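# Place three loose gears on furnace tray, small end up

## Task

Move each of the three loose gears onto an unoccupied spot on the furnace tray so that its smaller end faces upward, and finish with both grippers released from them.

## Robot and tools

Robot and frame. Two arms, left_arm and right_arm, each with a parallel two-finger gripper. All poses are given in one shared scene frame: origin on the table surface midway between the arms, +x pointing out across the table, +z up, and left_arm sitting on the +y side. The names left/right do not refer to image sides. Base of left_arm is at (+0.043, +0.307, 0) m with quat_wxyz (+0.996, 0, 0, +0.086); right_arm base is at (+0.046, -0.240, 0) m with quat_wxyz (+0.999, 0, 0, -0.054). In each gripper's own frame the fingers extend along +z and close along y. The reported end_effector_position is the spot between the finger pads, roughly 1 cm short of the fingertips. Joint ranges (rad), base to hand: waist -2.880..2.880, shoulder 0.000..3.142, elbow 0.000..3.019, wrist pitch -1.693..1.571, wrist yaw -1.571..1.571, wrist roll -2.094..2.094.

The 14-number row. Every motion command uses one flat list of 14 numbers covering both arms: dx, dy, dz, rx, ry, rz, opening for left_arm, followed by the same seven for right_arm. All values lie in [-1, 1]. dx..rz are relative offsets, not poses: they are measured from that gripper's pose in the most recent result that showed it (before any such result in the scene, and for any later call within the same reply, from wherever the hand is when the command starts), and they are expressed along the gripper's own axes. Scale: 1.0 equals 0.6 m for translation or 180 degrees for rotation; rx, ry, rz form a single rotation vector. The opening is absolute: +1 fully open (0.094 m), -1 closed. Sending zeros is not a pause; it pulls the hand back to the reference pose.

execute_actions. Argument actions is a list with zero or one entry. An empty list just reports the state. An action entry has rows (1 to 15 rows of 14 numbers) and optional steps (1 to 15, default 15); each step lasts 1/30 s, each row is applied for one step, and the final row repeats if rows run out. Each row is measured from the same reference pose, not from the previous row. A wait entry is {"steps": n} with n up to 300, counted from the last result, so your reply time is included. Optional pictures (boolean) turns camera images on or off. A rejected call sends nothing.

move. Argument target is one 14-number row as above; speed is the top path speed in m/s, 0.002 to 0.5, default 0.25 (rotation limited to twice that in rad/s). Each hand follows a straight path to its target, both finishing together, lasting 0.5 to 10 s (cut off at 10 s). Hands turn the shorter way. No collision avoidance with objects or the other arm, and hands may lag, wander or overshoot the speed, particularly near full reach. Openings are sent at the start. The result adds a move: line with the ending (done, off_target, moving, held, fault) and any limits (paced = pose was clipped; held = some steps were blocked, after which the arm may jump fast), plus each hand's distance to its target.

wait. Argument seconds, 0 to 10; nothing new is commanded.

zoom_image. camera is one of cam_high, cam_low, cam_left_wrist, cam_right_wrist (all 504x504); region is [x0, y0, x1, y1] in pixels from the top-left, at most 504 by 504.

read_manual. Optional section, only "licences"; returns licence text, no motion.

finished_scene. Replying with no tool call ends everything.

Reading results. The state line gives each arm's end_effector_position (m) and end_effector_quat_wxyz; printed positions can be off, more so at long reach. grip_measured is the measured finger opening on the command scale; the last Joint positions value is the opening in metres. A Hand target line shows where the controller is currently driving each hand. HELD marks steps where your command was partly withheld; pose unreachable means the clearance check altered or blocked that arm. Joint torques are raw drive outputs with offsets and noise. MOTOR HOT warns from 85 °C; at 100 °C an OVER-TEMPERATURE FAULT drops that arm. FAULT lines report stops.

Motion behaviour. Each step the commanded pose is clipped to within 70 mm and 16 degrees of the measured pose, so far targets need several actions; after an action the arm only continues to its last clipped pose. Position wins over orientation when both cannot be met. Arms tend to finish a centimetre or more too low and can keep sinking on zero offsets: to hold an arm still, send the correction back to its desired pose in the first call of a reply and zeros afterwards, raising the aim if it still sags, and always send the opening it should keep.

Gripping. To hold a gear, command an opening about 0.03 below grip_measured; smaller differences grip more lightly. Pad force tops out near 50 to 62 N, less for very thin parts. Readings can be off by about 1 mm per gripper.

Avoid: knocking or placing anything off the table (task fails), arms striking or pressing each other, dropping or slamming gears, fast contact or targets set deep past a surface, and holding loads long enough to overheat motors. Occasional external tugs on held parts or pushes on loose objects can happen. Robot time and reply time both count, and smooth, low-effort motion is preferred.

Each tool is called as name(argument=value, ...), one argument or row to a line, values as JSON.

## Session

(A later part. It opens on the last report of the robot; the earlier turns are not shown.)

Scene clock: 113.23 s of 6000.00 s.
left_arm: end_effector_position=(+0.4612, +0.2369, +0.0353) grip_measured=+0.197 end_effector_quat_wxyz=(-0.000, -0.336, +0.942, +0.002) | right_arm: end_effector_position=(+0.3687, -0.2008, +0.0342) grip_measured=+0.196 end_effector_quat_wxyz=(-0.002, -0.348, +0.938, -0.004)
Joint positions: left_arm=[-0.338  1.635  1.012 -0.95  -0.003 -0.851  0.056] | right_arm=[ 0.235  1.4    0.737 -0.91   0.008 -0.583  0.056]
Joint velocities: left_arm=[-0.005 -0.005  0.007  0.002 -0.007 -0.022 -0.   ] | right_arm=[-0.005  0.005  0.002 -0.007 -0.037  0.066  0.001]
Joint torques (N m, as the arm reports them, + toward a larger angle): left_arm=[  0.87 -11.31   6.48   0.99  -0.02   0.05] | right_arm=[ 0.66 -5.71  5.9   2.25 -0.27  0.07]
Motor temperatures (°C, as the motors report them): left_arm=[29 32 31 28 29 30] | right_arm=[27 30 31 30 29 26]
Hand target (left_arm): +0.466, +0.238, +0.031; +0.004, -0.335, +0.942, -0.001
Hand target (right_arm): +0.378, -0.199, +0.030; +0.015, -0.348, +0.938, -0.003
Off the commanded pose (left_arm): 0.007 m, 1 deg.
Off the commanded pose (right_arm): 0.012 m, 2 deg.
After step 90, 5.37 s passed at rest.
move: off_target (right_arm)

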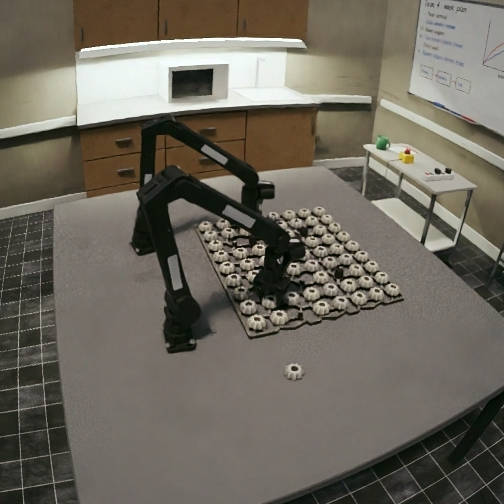

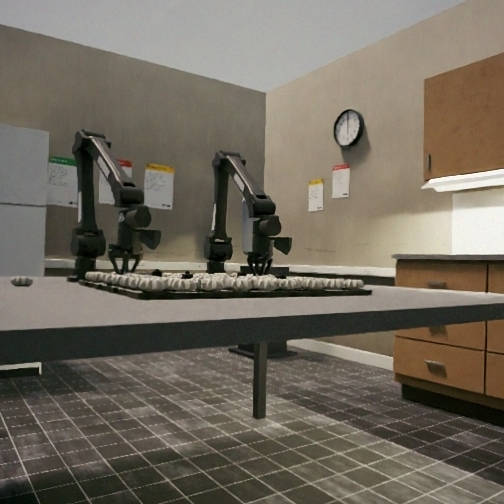

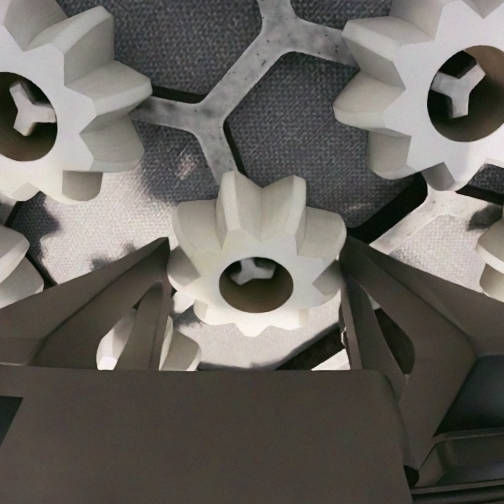

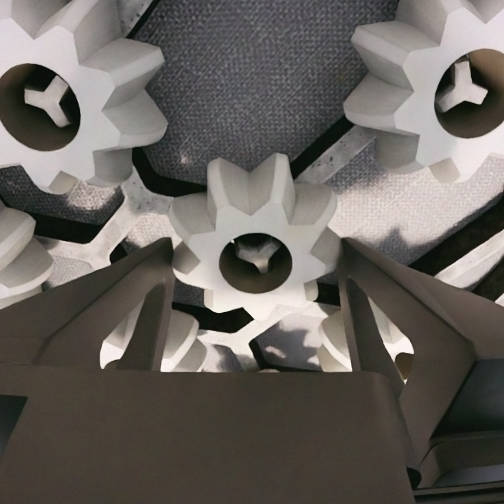

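move(
  target=[0,0,0,0,0,0,0.55, 0,0,0,0,0,0,0.55],
  speed=0.03,
)

move(
  target=[-0.03,-0.025,-0.17,0,0,0,0.55, -0.03,-0.025,-0.17,0,0,0,0.55],
  speed=0.1,
)

Scene clock: 115.90 s of 6000.00 s.
left_arm: end_effector_position=(+0.4612, +0.2369, +0.0353) grip_measured=+0.548 end_effector_quat_wxyz=(-0.000, -0.336, +0.942, +0.002) | right_arm: end_effector_position=(+0.3685, -0.2011, +0.0342) grip_measured=+0.549 end_effector_quat_wxyz=(-0.003, -0.348, +0.938, -0.004)
Joint positions: left_arm=[-0.338  1.635  1.012 -0.95  -0.003 -0.851  0.073] | right_arm=[ 0.235  1.4    0.737 -0.911  0.009 -0.583  0.073]
Joint velocities: left_arm=[-0.005 -0.005  0.007  0.002 -0.022 -0.066  0.   ] | right_arm=[-0.005  0.015 -0.002  0.002  0.022 -0.051 -0.   ]
Joint torques (N m, as the arm reports them, + toward a larger angle): left_arm=[  0.42 -12.21   6.53   0.23  -0.05  -0.02] | right_arm=[ 0.63 -6.88  5.69  0.59  0.06  0.1 ]
Motor temperatures (°C, as the motors report them): left_arm=[29 32 31 28 29 30] | right_arm=[27 30 31 30 29 26]
Hand target (left_arm): +0.461, +0.237, +0.035; -0.000, -0.336, +0.942, +0.002
Hand target (right_arm): +0.369, -0.201, +0.034; -0.002, -0.348, +0.938, -0.004
Off the commanded pose (left_arm): 0.000 m, 0 deg.
Off the commanded pose (right_arm): 0.000 m, 0 deg.
move: done

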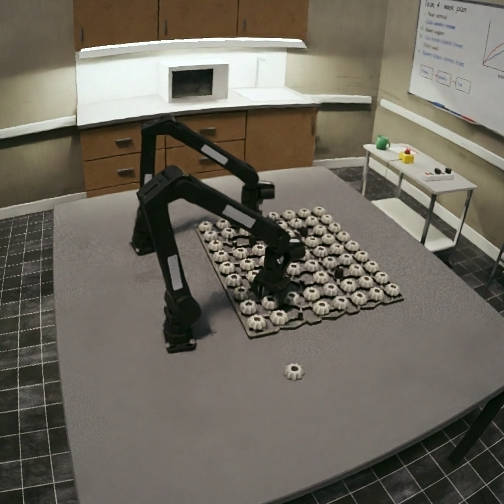

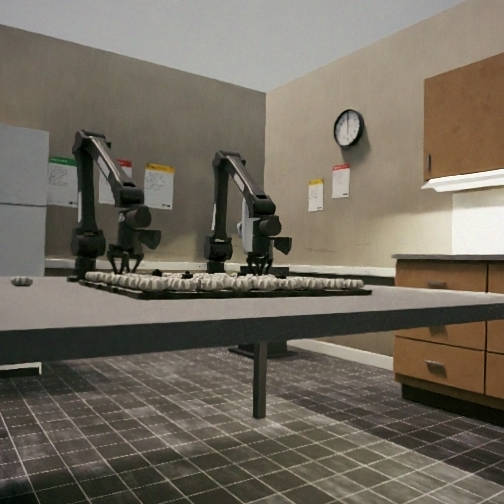

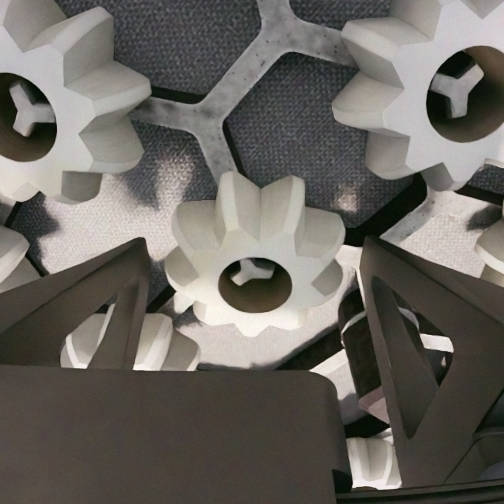

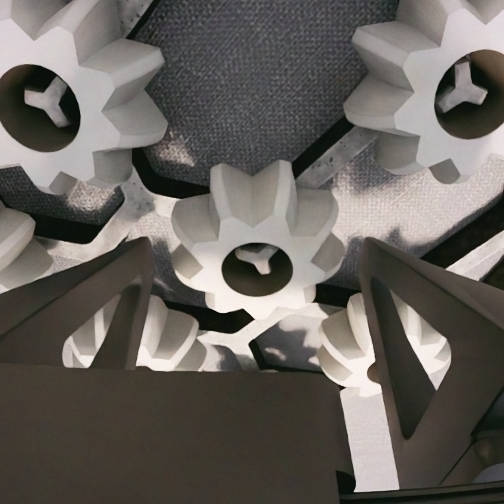

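Scene clock: 117.33 s of 6000.00 s.
left_arm: end_effector_position=(+0.4658, +0.2360, +0.1136) grip_measured=+0.548 end_effector_quat_wxyz=(-0.024, -0.336, +0.942, +0.014) | right_arm: end_effector_position=(+0.3734, -0.2004, +0.1115) grip_measured=+0.549 end_effector_quat_wxyz=(-0.030, -0.348, +0.937, +0.002)
Joint positions: left_arm=[-0.338  1.573  1.169 -1.222 -0.002 -0.851  0.073] | right_arm=[ 0.235  1.327  0.902 -1.205  0.009 -0.583  0.073]
Joint velocities: left_arm=[-0.024 -0.015 -0.007  0.002 -0.037 -0.066  0.   ] | right_arm=[-0.015 -0.015 -0.017 -0.002  0.007 -0.051 -0.001]
Joint torques (N m, as the arm reports them, + toward a larger angle): left_arm=[  0.87 -13.14  10.75  -0.29  -0.09   0.03] | right_arm=[ 0.28 -7.36 10.44  0.06  0.08  0.1 ]
Motor temperatures (°C, as the motors report them): left_arm=[29 32 31 28 29 30] | right_arm=[27 30 31 30 29 26]
Hand target (left_arm): +0.483, +0.236, +0.137; +0.000, -0.336, +0.942, +0.002
Hand target (right_arm): +0.393, -0.198, +0.136; -0.002, -0.348, +0.938, -0.004
Off the commanded pose (left_arm): 0.030 m, 3 deg.
Off the commanded pose (right_arm): 0.031 m, 3 deg.
move: off_target (left_arm, right_arm)

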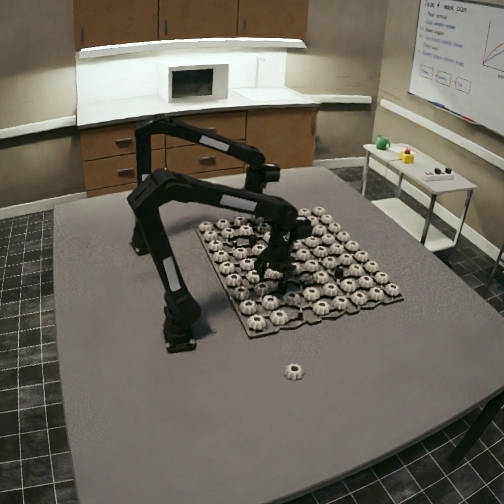

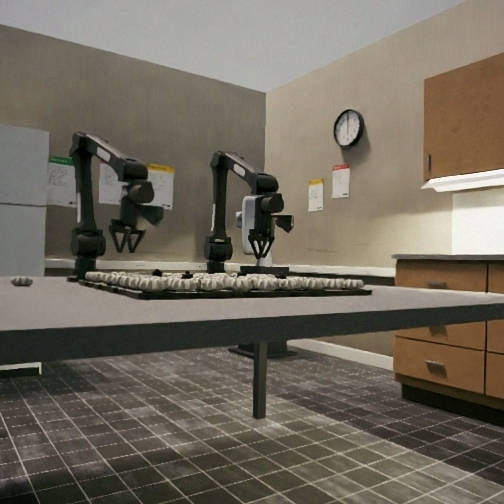

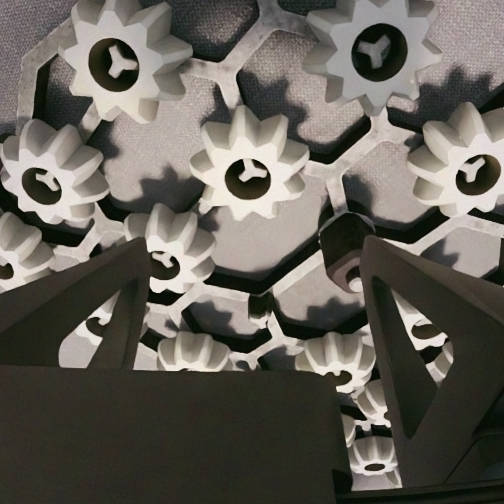

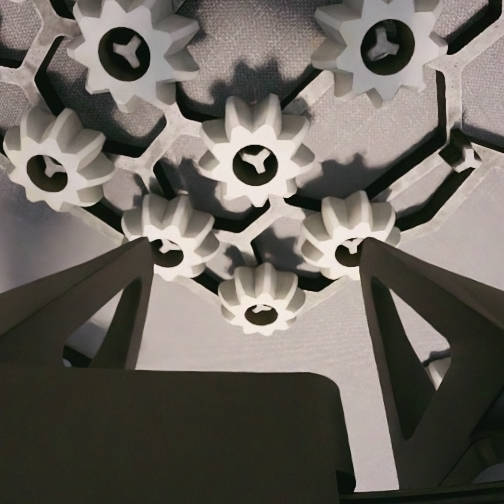

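move(
  target=[0,0,-0.02,0,0,0,0.55, 0.315,-0.257,0.03,0.008,-0.0175,0,1],
  speed=0.25,
)

Scene clock: 123.33 s of 6000.00 s.
left_arm: end_effector_position=(+0.4610, +0.2368, +0.1139) grip_measured=+0.548 end_effector_quat_wxyz=(-0.032, -0.336, +0.941, +0.019) | right_arm: end_effector_position=(+0.3112, -0.4298, +0.0877) grip_measured=+1.000 end_effector_quat_wxyz=(-0.015, -0.340, +0.940, +0.021)
Joint positions: left_arm=[-0.338  1.573  1.169 -1.242 -0.002 -0.851  0.073] | right_arm=[-0.512  1.343  0.848 -1.128  0.    -1.314  0.094]
Joint velocities: left_arm=[ 0.005 -0.005  0.002 -0.012  0.022 -0.007 -0.   ] | right_arm=[-0.024 -0.024  0.002 -0.007  0.022  0.007  0.   ]
Joint torques (N m, as the arm reports them, + toward a larger angle): left_arm=[  0.4  -12.93   8.64  -0.33  -0.05  -0.03] | right_arm=[ 1.4  -6.68  9.6   0.93 -0.14 -0.02]
Motor temperatures (°C, as the motors report them): left_arm=[29 33 32 28 29 30] | right_arm=[27 30 32 30 29 26]
Hand target (left_arm): +0.466, +0.236, +0.125; -0.024, -0.336, +0.942, +0.014
Hand target (right_arm): +0.332, -0.442, +0.104; +0.004, -0.348, +0.937, -0.003
Off the commanded pose (left_arm): 0.013 m, 1 deg.
Off the commanded pose (right_arm): 0.025 m, 3 deg.
After step 90, 1.37 s passed at rest.
move: off_target (left_arm, right_arm)

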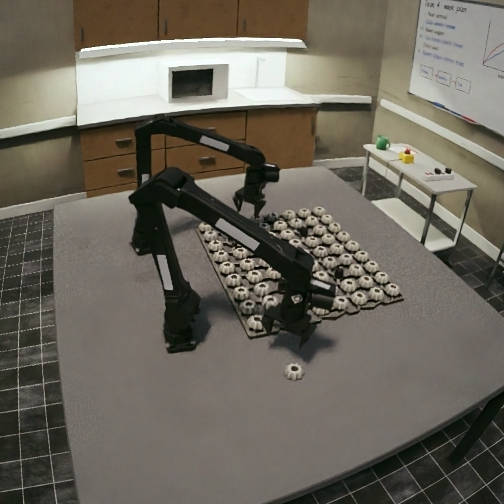

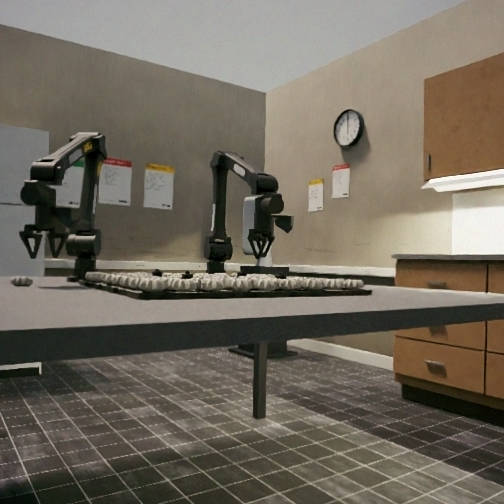

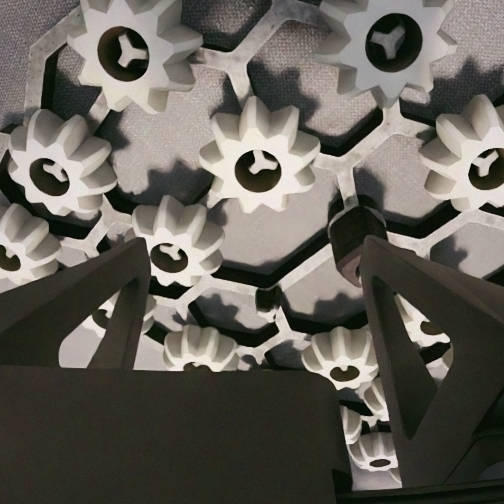

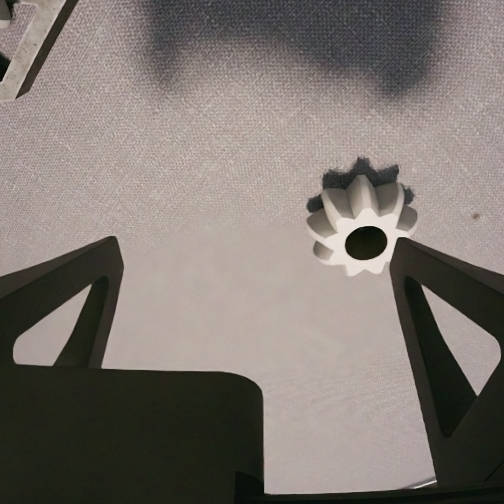

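move(
  target=[0,0,0,0,0,0,0.55, 0.055,-0.102,0.051,0.02,-0.005,0,1],
  speed=0.12,
)

Scene clock: 128.47 s of 6000.00 s.
left_arm: end_effector_position=(+0.4610, +0.2368, +0.1139) grip_measured=+0.548 end_effector_quat_wxyz=(-0.032, -0.336, +0.941, +0.019) | right_arm: end_effector_position=(+0.3062, -0.4787, +0.0426) grip_measured=+1.000 end_effector_quat_wxyz=(-0.010, -0.337, +0.941, +0.019)
Joint positions: left_arm=[-0.338  1.573  1.169 -1.242 -0.002 -0.851  0.073] | right_arm=[-0.633  1.48   0.848 -0.982  0.001 -1.428  0.094]
Joint velocities: left_arm=[-0.024 -0.015 -0.017 -0.007  0.022 -0.007 -0.001] | right_arm=[-0.005  0.005  0.007 -0.007 -0.022 -0.037  0.   ]
Joint torques (N m, as the arm reports them, + toward a larger angle): left_arm=[  0.43 -12.12   7.27   0.09  -0.05  -0.02] | right_arm=[ 0.05 -7.06  8.76  1.22  0.01 -0.06]
Motor temperatures (°C, as the motors report them): left_arm=[29 33 32 28 29 30] | right_arm=[27 30 32 30 29 26]
Hand target (left_arm): +0.461, +0.237, +0.114; -0.032, -0.336, +0.941, +0.019
Hand target (right_arm): +0.323, -0.497, +0.056; +0.003, -0.341, +0.940, -0.006
Off the commanded pose (left_arm): 0.000 m, 0 deg.
Off the commanded pose (right_arm): 0.028 m, 3 deg.
After step 90, 1.13 s passed at rest.
move: off_target (right_arm)

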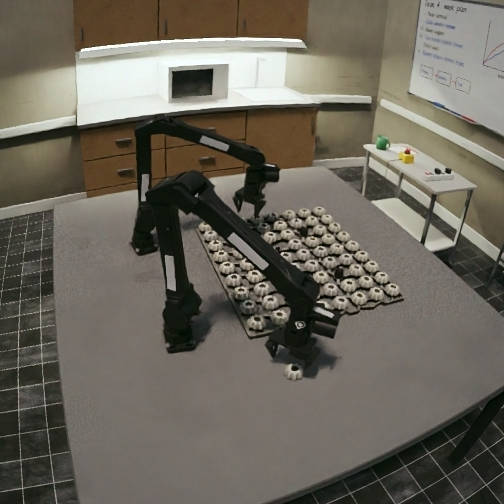

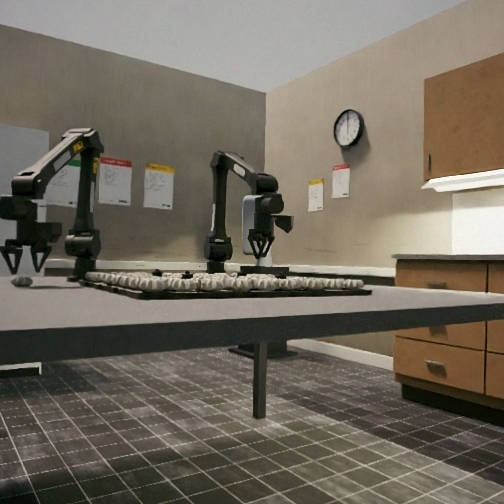

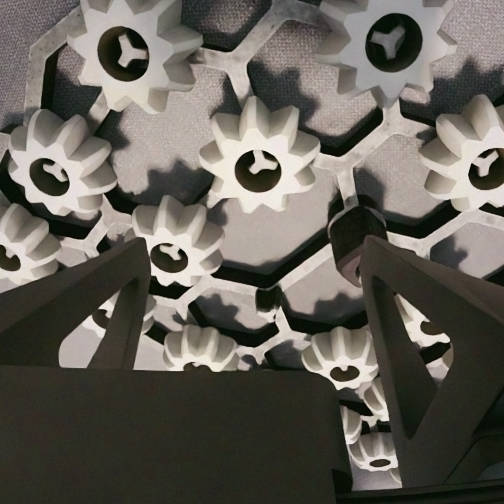

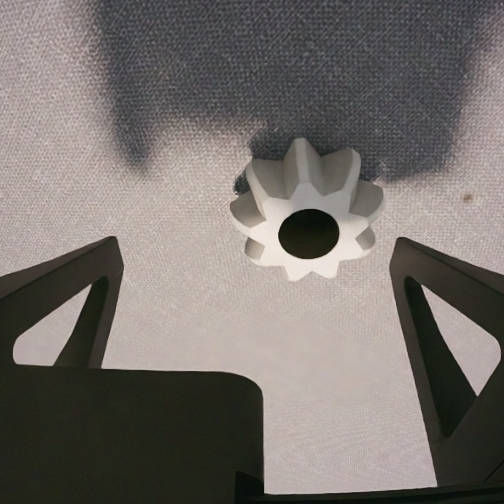

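move(
  target=[0,0,0,0,0,0,0.55, 0.0,-0.075,-0.075,0.03,-0.005,0,1],
  speed=0.12,
)

Scene clock: 132.80 s of 6000.00 s.
left_arm: end_effector_position=(+0.4610, +0.2368, +0.1139) grip_measured=+0.548 end_effector_quat_wxyz=(-0.032, -0.336, +0.941, +0.019) | right_arm: end_effector_position=(+0.3243, -0.4982, +0.0643) grip_measured=+1.000 end_effector_quat_wxyz=(+0.001, -0.337, +0.942, -0.002)
Joint positions: left_arm=[-0.338  1.573  1.169 -1.242 -0.002 -0.851  0.073] | right_arm=[-0.639  1.48   0.917 -1.004  0.001 -1.434  0.094]
Joint velocities: left_arm=[ 0.005 -0.015 -0.007 -0.007 -0.125 -0.095  0.001] | right_arm=[-0.005 -0.015  0.002 -0.007  0.007  0.051  0.   ]
Joint torques (N m, as the arm reports them, + toward a larger angle): left_arm=[  0.43 -12.11   7.27   0.1   -0.05  -0.02] | right_arm=[ 0.1  -9.58  9.4   0.23 -0.09 -0.02]
Motor temperatures (°C, as the motors report them): left_arm=[29 33 32 28 29 30] | right_arm=[27 30 32 30 29 26]
Hand target (left_arm): +0.461, +0.237, +0.114; -0.032, -0.336, +0.941, +0.019
Hand target (right_arm): +0.337, -0.514, +0.085; +0.013, -0.337, +0.941, -0.023
Off the commanded pose (left_arm): 0.000 m, 0 deg.
Off the commanded pose (right_arm): 0.029 m, 3 deg.
After step 90, 0.40 s passed at rest.
move: off_target (right_arm)

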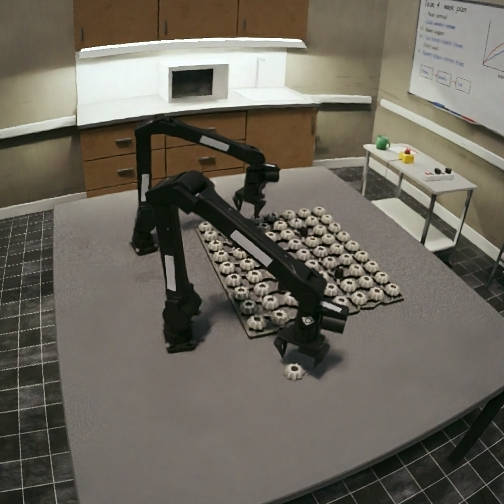

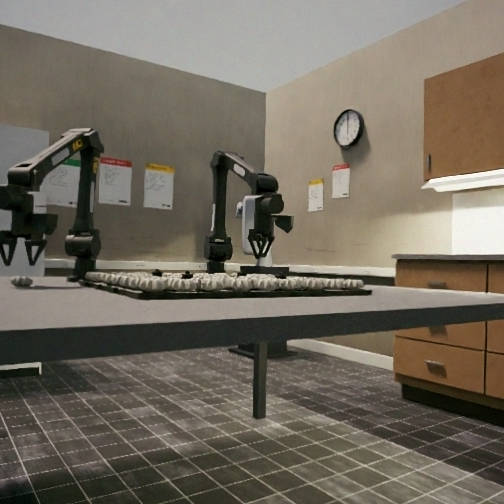

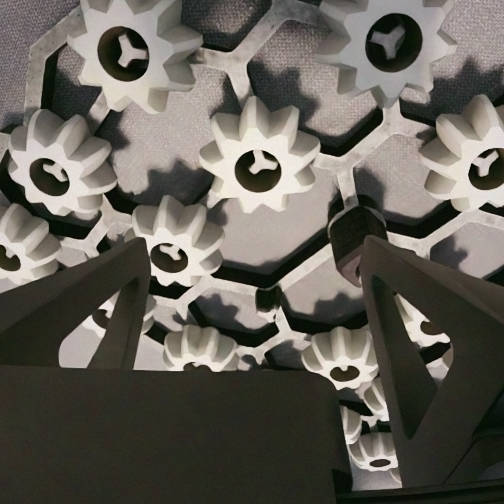

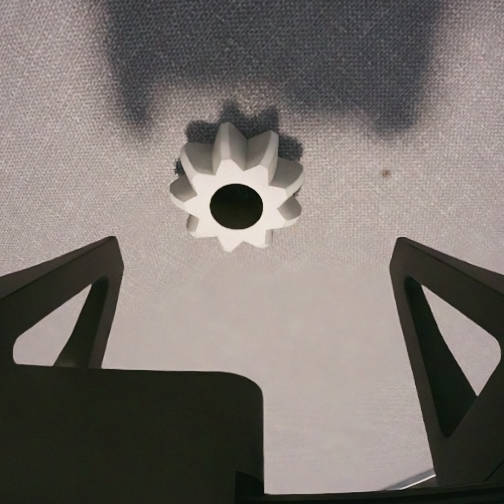

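move(
  target=[0,0,0,0,0,0,0.55, 0.0,0.004,0.08,0.004,0,0,1],
  speed=0.08,
)

move(
  target=[0,0,0,0,0,0,0.55, 0,0,0,0,0,0,0.14],
  speed=0.05,
)

Scene clock: 135.77 s of 6000.00 s.
left_arm: end_effector_position=(+0.4610, +0.2368, +0.1139) grip_measured=+0.548 end_effector_quat_wxyz=(-0.032, -0.336, +0.941, +0.019) | right_arm: end_effector_position=(+0.3206, -0.4948, +0.0185) grip_measured=+1.000 end_effector_quat_wxyz=(+0.001, -0.337, +0.942, -0.004)
Joint positions: left_arm=[-0.338  1.573  1.169 -1.242 -0.002 -0.851  0.073] | right_arm=[-0.639  1.547  0.846 -0.862  0.001 -1.434  0.094]
Joint velocities: left_arm=[ 0.015 -0.005 -0.002  0.012 -0.037 -0.007 -0.001] | right_arm=[-0.015 -0.015 -0.012 -0.012  0.007 -0.066  0.   ]
Joint torques (N m, as the arm reports them, + toward a larger angle): left_arm=[  0.43 -12.12   7.26   0.09  -0.05  -0.02] | right_arm=[ 0.44 -8.58  5.36  1.1   0.08  0.08]
Motor temperatures (°C, as the motors report them): left_arm=[29 33 31 28 29 30] | right_arm=[27 30 32 30 29 26]
Hand target (left_arm): +0.461, +0.237, +0.114; -0.032, -0.336, +0.941, +0.019
Hand target (right_arm): +0.322, -0.496, +0.017; +0.003, -0.337, +0.942, -0.008
Off the commanded pose (left_arm): 0.000 m, 0 deg.
Off the commanded pose (right_arm): 0.004 m, 1 deg.
move: done

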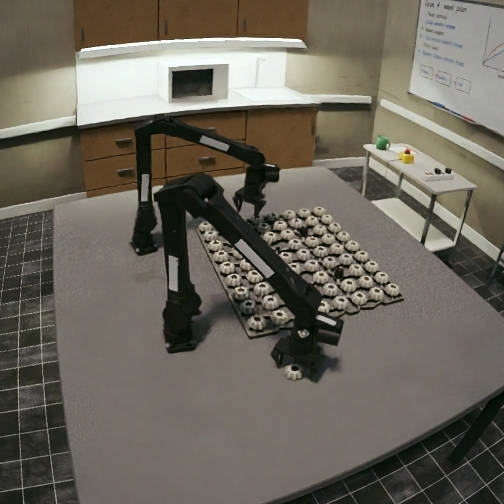

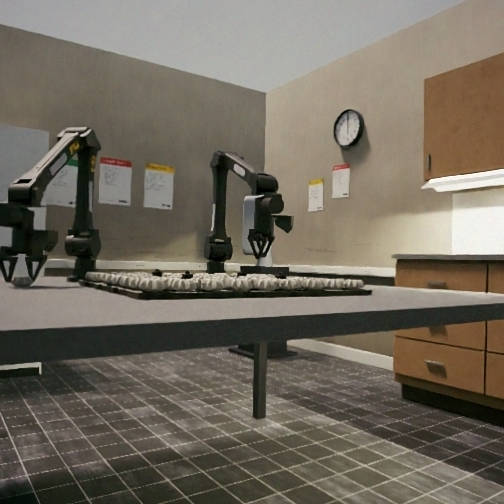

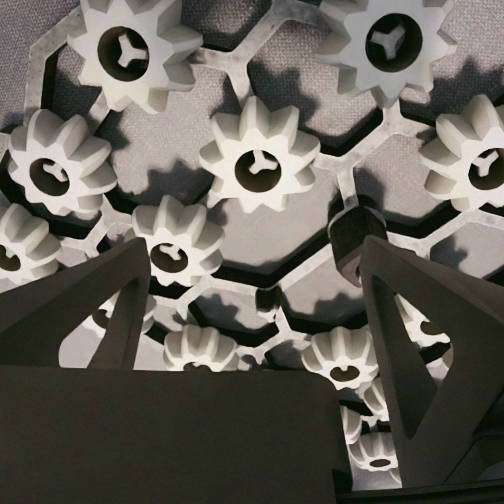

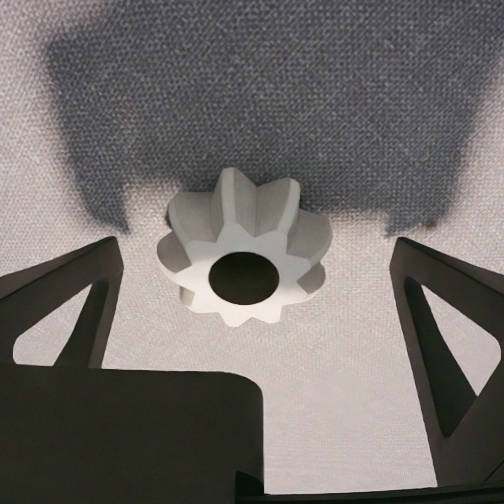

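Scene clock: 136.27 s of 6000.00 s.
left_arm: end_effector_position=(+0.4610, +0.2368, +0.1139) grip_measured=+0.548 end_effector_quat_wxyz=(-0.032, -0.336, +0.941, +0.019) | right_arm: end_effector_position=(+0.3203, -0.4945, +0.0182) grip_measured=+0.170 end_effector_quat_wxyz=(+0.001, -0.337, +0.941, -0.003)
Joint positions: left_arm=[-0.338  1.573  1.169 -1.242 -0.002 -0.851  0.073] | right_arm=[-0.639  1.547  0.845 -0.862  0.001 -1.434  0.055]
Joint velocities: left_arm=[-0.015 -0.024 -0.002 -0.022 -0.022 -0.007  0.001] | right_arm=[ 0.005 -0.005 -0.017 -0.002 -0.037  0.066 -0.001]
Joint torques (N m, as the arm reports them, + toward a larger angle): left_arm=[  0.44 -12.08   7.27   0.09  -0.05  -0.02] | right_arm=[ 0.78 -8.89  5.68  0.51  0.03  0.11]
Motor temperatures (°C, as the motors report them): left_arm=[29 33 31 28 29 30] | right_arm=[27 30 32 30 29 26]
Hand target (left_arm): +0.461, +0.237, +0.114; -0.032, -0.336, +0.941, +0.019
Hand target (right_arm): +0.321, -0.495, +0.019; +0.001, -0.337, +0.942, -0.004
Off the commanded pose (left_arm): 0.000 m, 0 deg.
Off the commanded pose (right_arm): 0.001 m, 0 deg.
move: done

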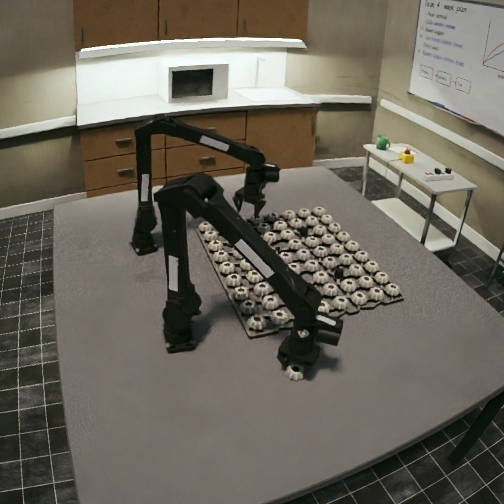

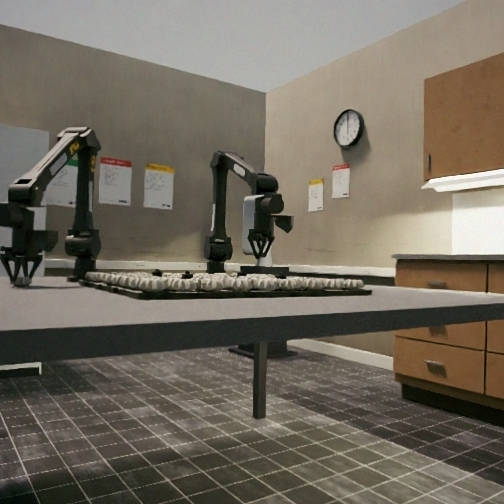

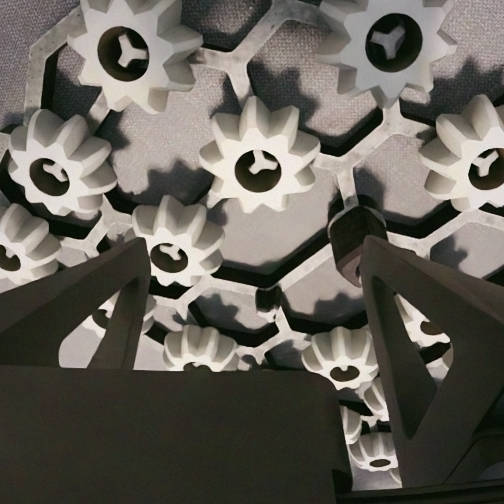

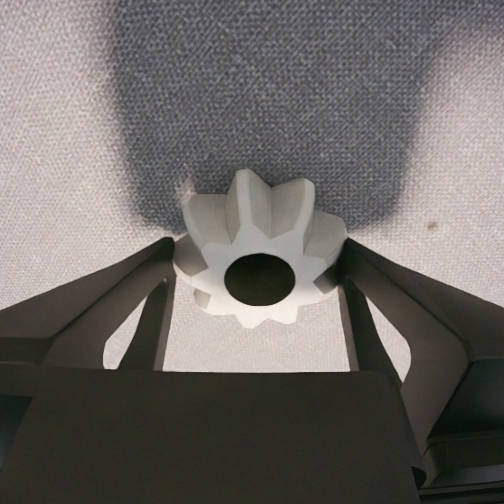

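move(
  target=[0,0,0,0,0,0,0.55, -0.41,0.138,-0.22,0.012,-0.0146,0,0.12],
  speed=0.2,
)

Scene clock: 145.37 s of 6000.00 s.
left_arm: end_effector_position=(+0.4610, +0.2368, +0.1139) grip_measured=+0.548 end_effector_quat_wxyz=(-0.032, -0.336, +0.941, +0.019) | right_arm: end_effector_position=(+0.4325, -0.2682, +0.1185) grip_measured=+0.170 end_effector_quat_wxyz=(-0.001, -0.344, +0.939, +0.004)
Joint positions: left_arm=[-0.338  1.573  1.169 -1.242 -0.002 -0.851  0.073] | right_arm=[ 0.034  1.434  1.029 -1.171 -0.007 -0.777  0.055]
Joint velocities: left_arm=[-0.005 -0.005 -0.007  0.002 -0.007 -0.022  0.001] | right_arm=[ 0.005 -0.015  0.002  0.002 -0.007 -0.022 -0.   ]
Joint torques (N m, as the arm reports them, + toward a larger angle): left_arm=[  0.44 -12.11   7.27   0.09  -0.05  -0.02] | right_arm=[ 0.62 -8.52 11.27  0.    0.15  0.2 ]
Motor temperatures (°C, as the motors report them): left_arm=[29 33 31 28 29 30] | right_arm=[27 30 32 30 29 26]
Hand target (left_arm): +0.461, +0.237, +0.114; -0.032, -0.336, +0.941, +0.019
Hand target (right_arm): +0.456, -0.271, +0.146; +0.027, -0.337, +0.941, -0.010
Off the commanded pose (left_arm): 0.000 m, 0 deg.
Off the commanded pose (right_arm): 0.040 m, 4 deg.
After step 90, 4.03 s passed at rest.
move: off_target (right_arm)

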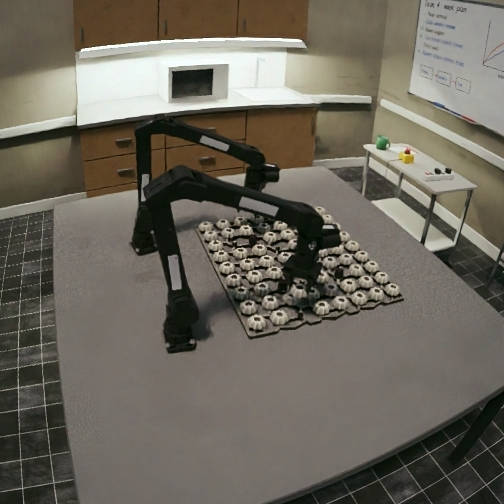

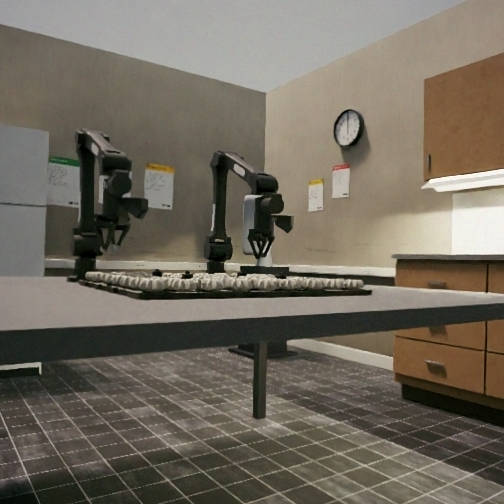

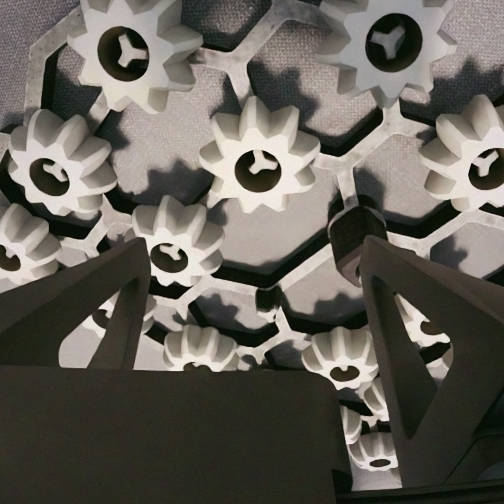

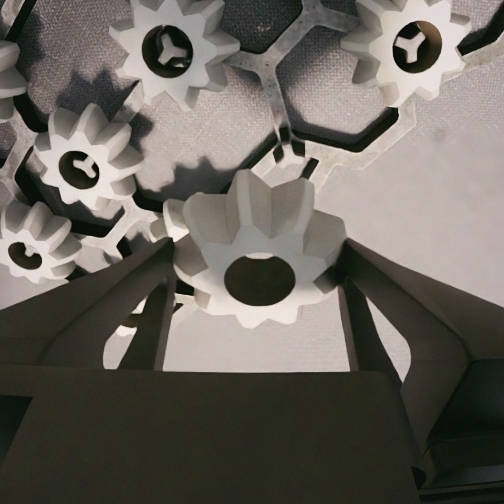

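move(
  target=[0,0,0,0,0,0,0.55, -0.011,-0.028,0.10,0.005,-0.007,0,0.12],
  speed=0.08,
)

Scene clock: 150.77 s of 6000.00 s.
left_arm: end_effector_position=(+0.4610, +0.2368, +0.1139) grip_measured=+0.548 end_effector_quat_wxyz=(-0.032, -0.336, +0.941, +0.019) | right_arm: end_effector_position=(+0.4409, -0.2732, +0.0535) grip_measured=+0.170 end_effector_quat_wxyz=(-0.001, -0.343, +0.939, +0.006)
Joint positions: left_arm=[-0.338  1.573  1.169 -1.242 -0.002 -0.851  0.073] | right_arm=[ 0.022  1.544  0.958 -0.991 -0.009 -0.787  0.055]
Joint velocities: left_arm=[ 0.015  0.005 -0.007 -0.002  0.022  0.022  0.   ] | right_arm=[ 0.015 -0.024  0.007  0.002  0.022 -0.022 -0.001]
Joint torques (N m, as the arm reports them, + toward a larger angle): left_arm=[  0.4  -12.11   7.27   0.09  -0.05  -0.03] | right_arm=[-0.56 -9.37  6.41  1.22 -0.1   0.  ]
Motor temperatures (°C, as the motors report them): left_arm=[29 33 31 28 29 30] | right_arm=[27 30 32 30 29 26]
Hand target (left_arm): +0.461, +0.237, +0.114; -0.032, -0.336, +0.941, +0.019
Hand target (right_arm): +0.447, -0.277, +0.058; +0.012, -0.344, +0.939, +0.001
Off the commanded pose (left_arm): 0.000 m, 0 deg.
Off the commanded pose (right_arm): 0.009 m, 2 deg.
After step 90, 1.27 s passed at rest.
move: done

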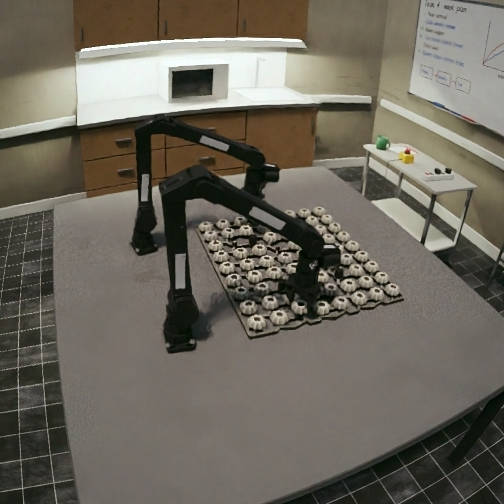

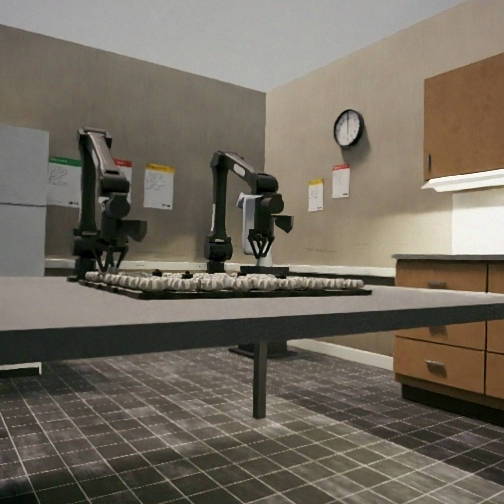

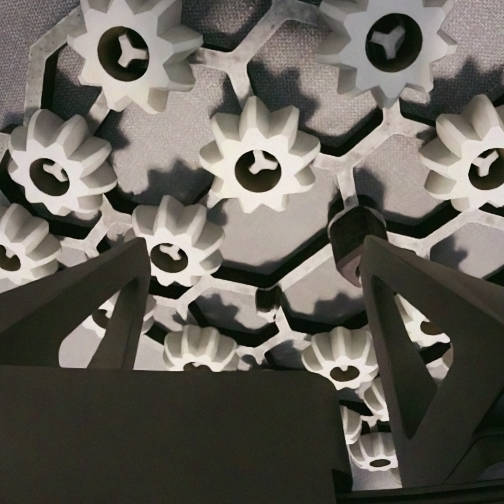

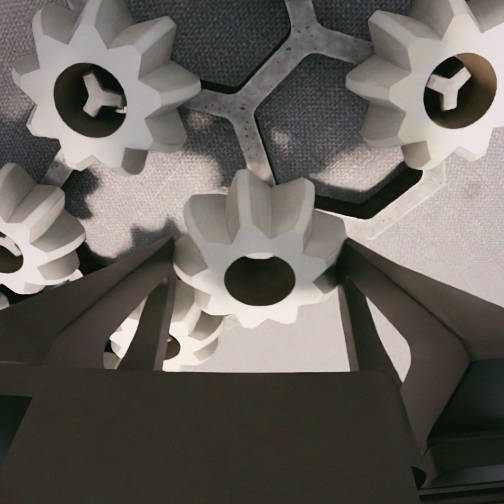

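move(
  target=[0,0,0,0,0,0,0.55, -0.0015,-0.0177,-0.005,0.005,-0.007,0,0.12],
  speed=0.04,
)

Scene clock: 155.13 s of 6000.00 s.
left_arm: end_effector_position=(+0.4610, +0.2368, +0.1139) grip_measured=+0.548 end_effector_quat_wxyz=(-0.032, -0.336, +0.941, +0.019) | right_arm: end_effector_position=(+0.4404, -0.2770, +0.0526) grip_measured=+0.170 end_effector_quat_wxyz=(-0.002, -0.342, +0.940, +0.007)
Joint positions: left_arm=[-0.338  1.573  1.169 -1.242 -0.002 -0.851  0.073] | right_arm=[ 0.011  1.547  0.958 -0.991 -0.011 -0.794  0.055]
Joint velocities: left_arm=[-0.005 -0.015  0.007  0.007 -0.022 -0.051 -0.   ] | right_arm=[-0.005 -0.005 -0.007  0.002  0.037 -0.022 -0.   ]
Joint torques (N m, as the arm reports them, + toward a larger angle): left_arm=[  0.41 -12.12   7.27   0.1   -0.05  -0.02] | right_arm=[ 0.02 -9.29  6.76  1.2  -0.05 -0.07]
Motor temperatures (°C, as the motors report them): left_arm=[29 33 31 28 29 30] | right_arm=[27 30 32 30 29 26]
Hand target (left_arm): +0.461, +0.237, +0.114; -0.032, -0.336, +0.941, +0.019
Hand target (right_arm): +0.448, -0.281, +0.057; +0.012, -0.343, +0.939, +0.002
Off the commanded pose (left_arm): 0.000 m, 0 deg.
Off the commanded pose (right_arm): 0.010 m, 2 deg.
After step 90, 0.63 s passed at rest.
move: done

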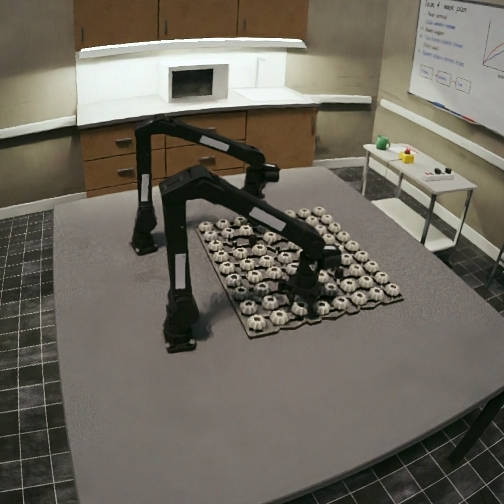

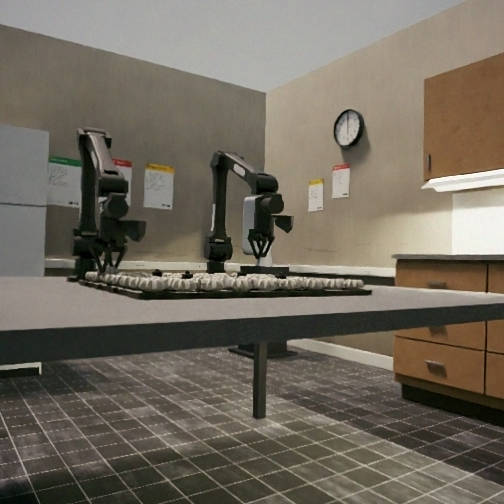

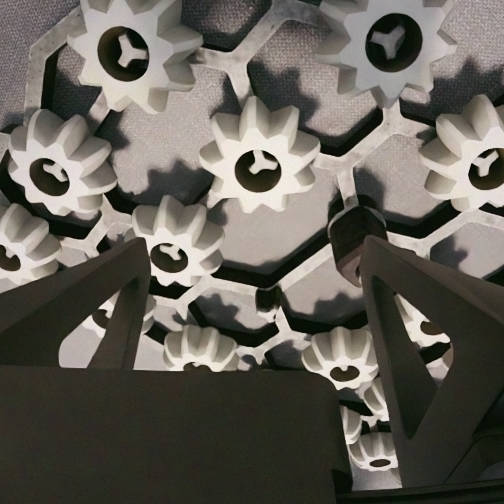

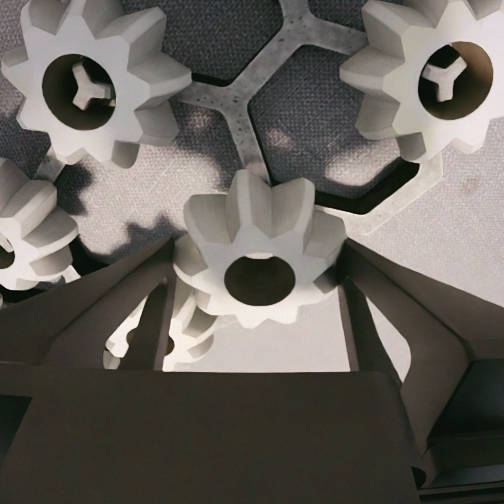

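move(
  target=[0,0,0,0,0,0,0.55, -0.0093,-0.012,0.035,0.006,-0.008,0,0.12],
  speed=0.03,
)

Scene clock: 157.90 s of 6000.00 s.
left_arm: end_effector_position=(+0.4610, +0.2368, +0.1139) grip_measured=+0.548 end_effector_quat_wxyz=(-0.032, -0.336, +0.941, +0.019) | right_arm: end_effector_position=(+0.4438, -0.2770, +0.0334) grip_measured=+0.170 end_effector_quat_wxyz=(+0.003, -0.342, +0.940, +0.005)
Joint positions: left_arm=[-0.338  1.573  1.169 -1.242 -0.002 -0.851  0.073] | right_arm=[ 0.011  1.58   0.937 -0.925 -0.012 -0.795  0.055]
Joint velocities: left_arm=[-0.015  0.005  0.007 -0.012 -0.066 -0.007 -0.001] | right_arm=[-0.005 -0.015  0.002  0.002 -0.051 -0.022  0.   ]
Joint torques (N m, as the arm reports them, + toward a larger angle): left_arm=[  0.45 -12.11   7.27   0.09  -0.05  -0.03] | right_arm=[ 0.29 -8.84  5.76  1.52 -0.08  0.05]
Motor temperatures (°C, as the motors report them): left_arm=[29 33 31 28 29 30] | right_arm=[27 30 32 30 29 26]
Hand target (left_arm): +0.461, +0.237, +0.114; -0.032, -0.336, +0.941, +0.019
Hand target (right_arm): +0.449, -0.279, +0.032; +0.013, -0.342, +0.940, +0.002
Off the commanded pose (left_arm): 0.000 m, 0 deg.
Off the commanded pose (right_arm): 0.006 m, 1 deg.
move: done

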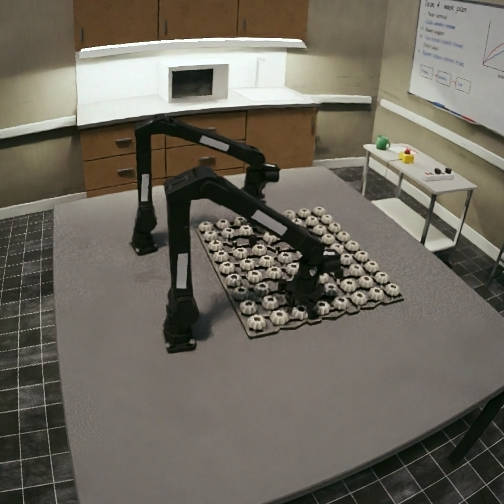

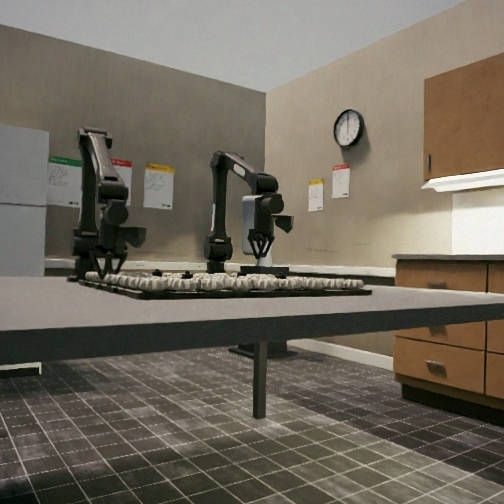

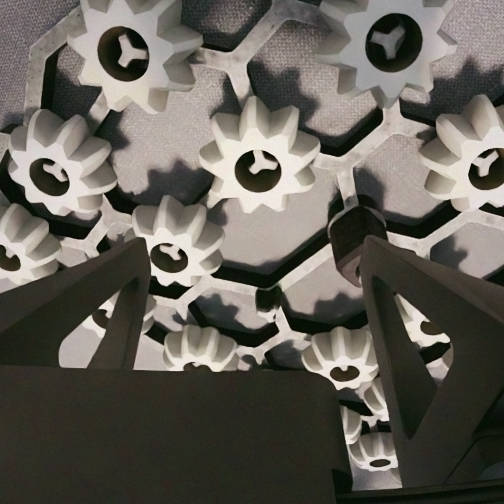

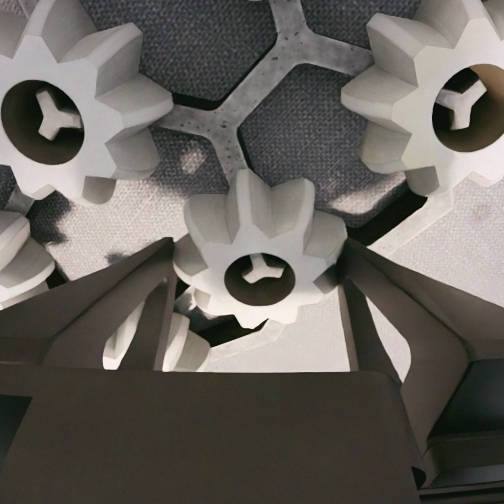

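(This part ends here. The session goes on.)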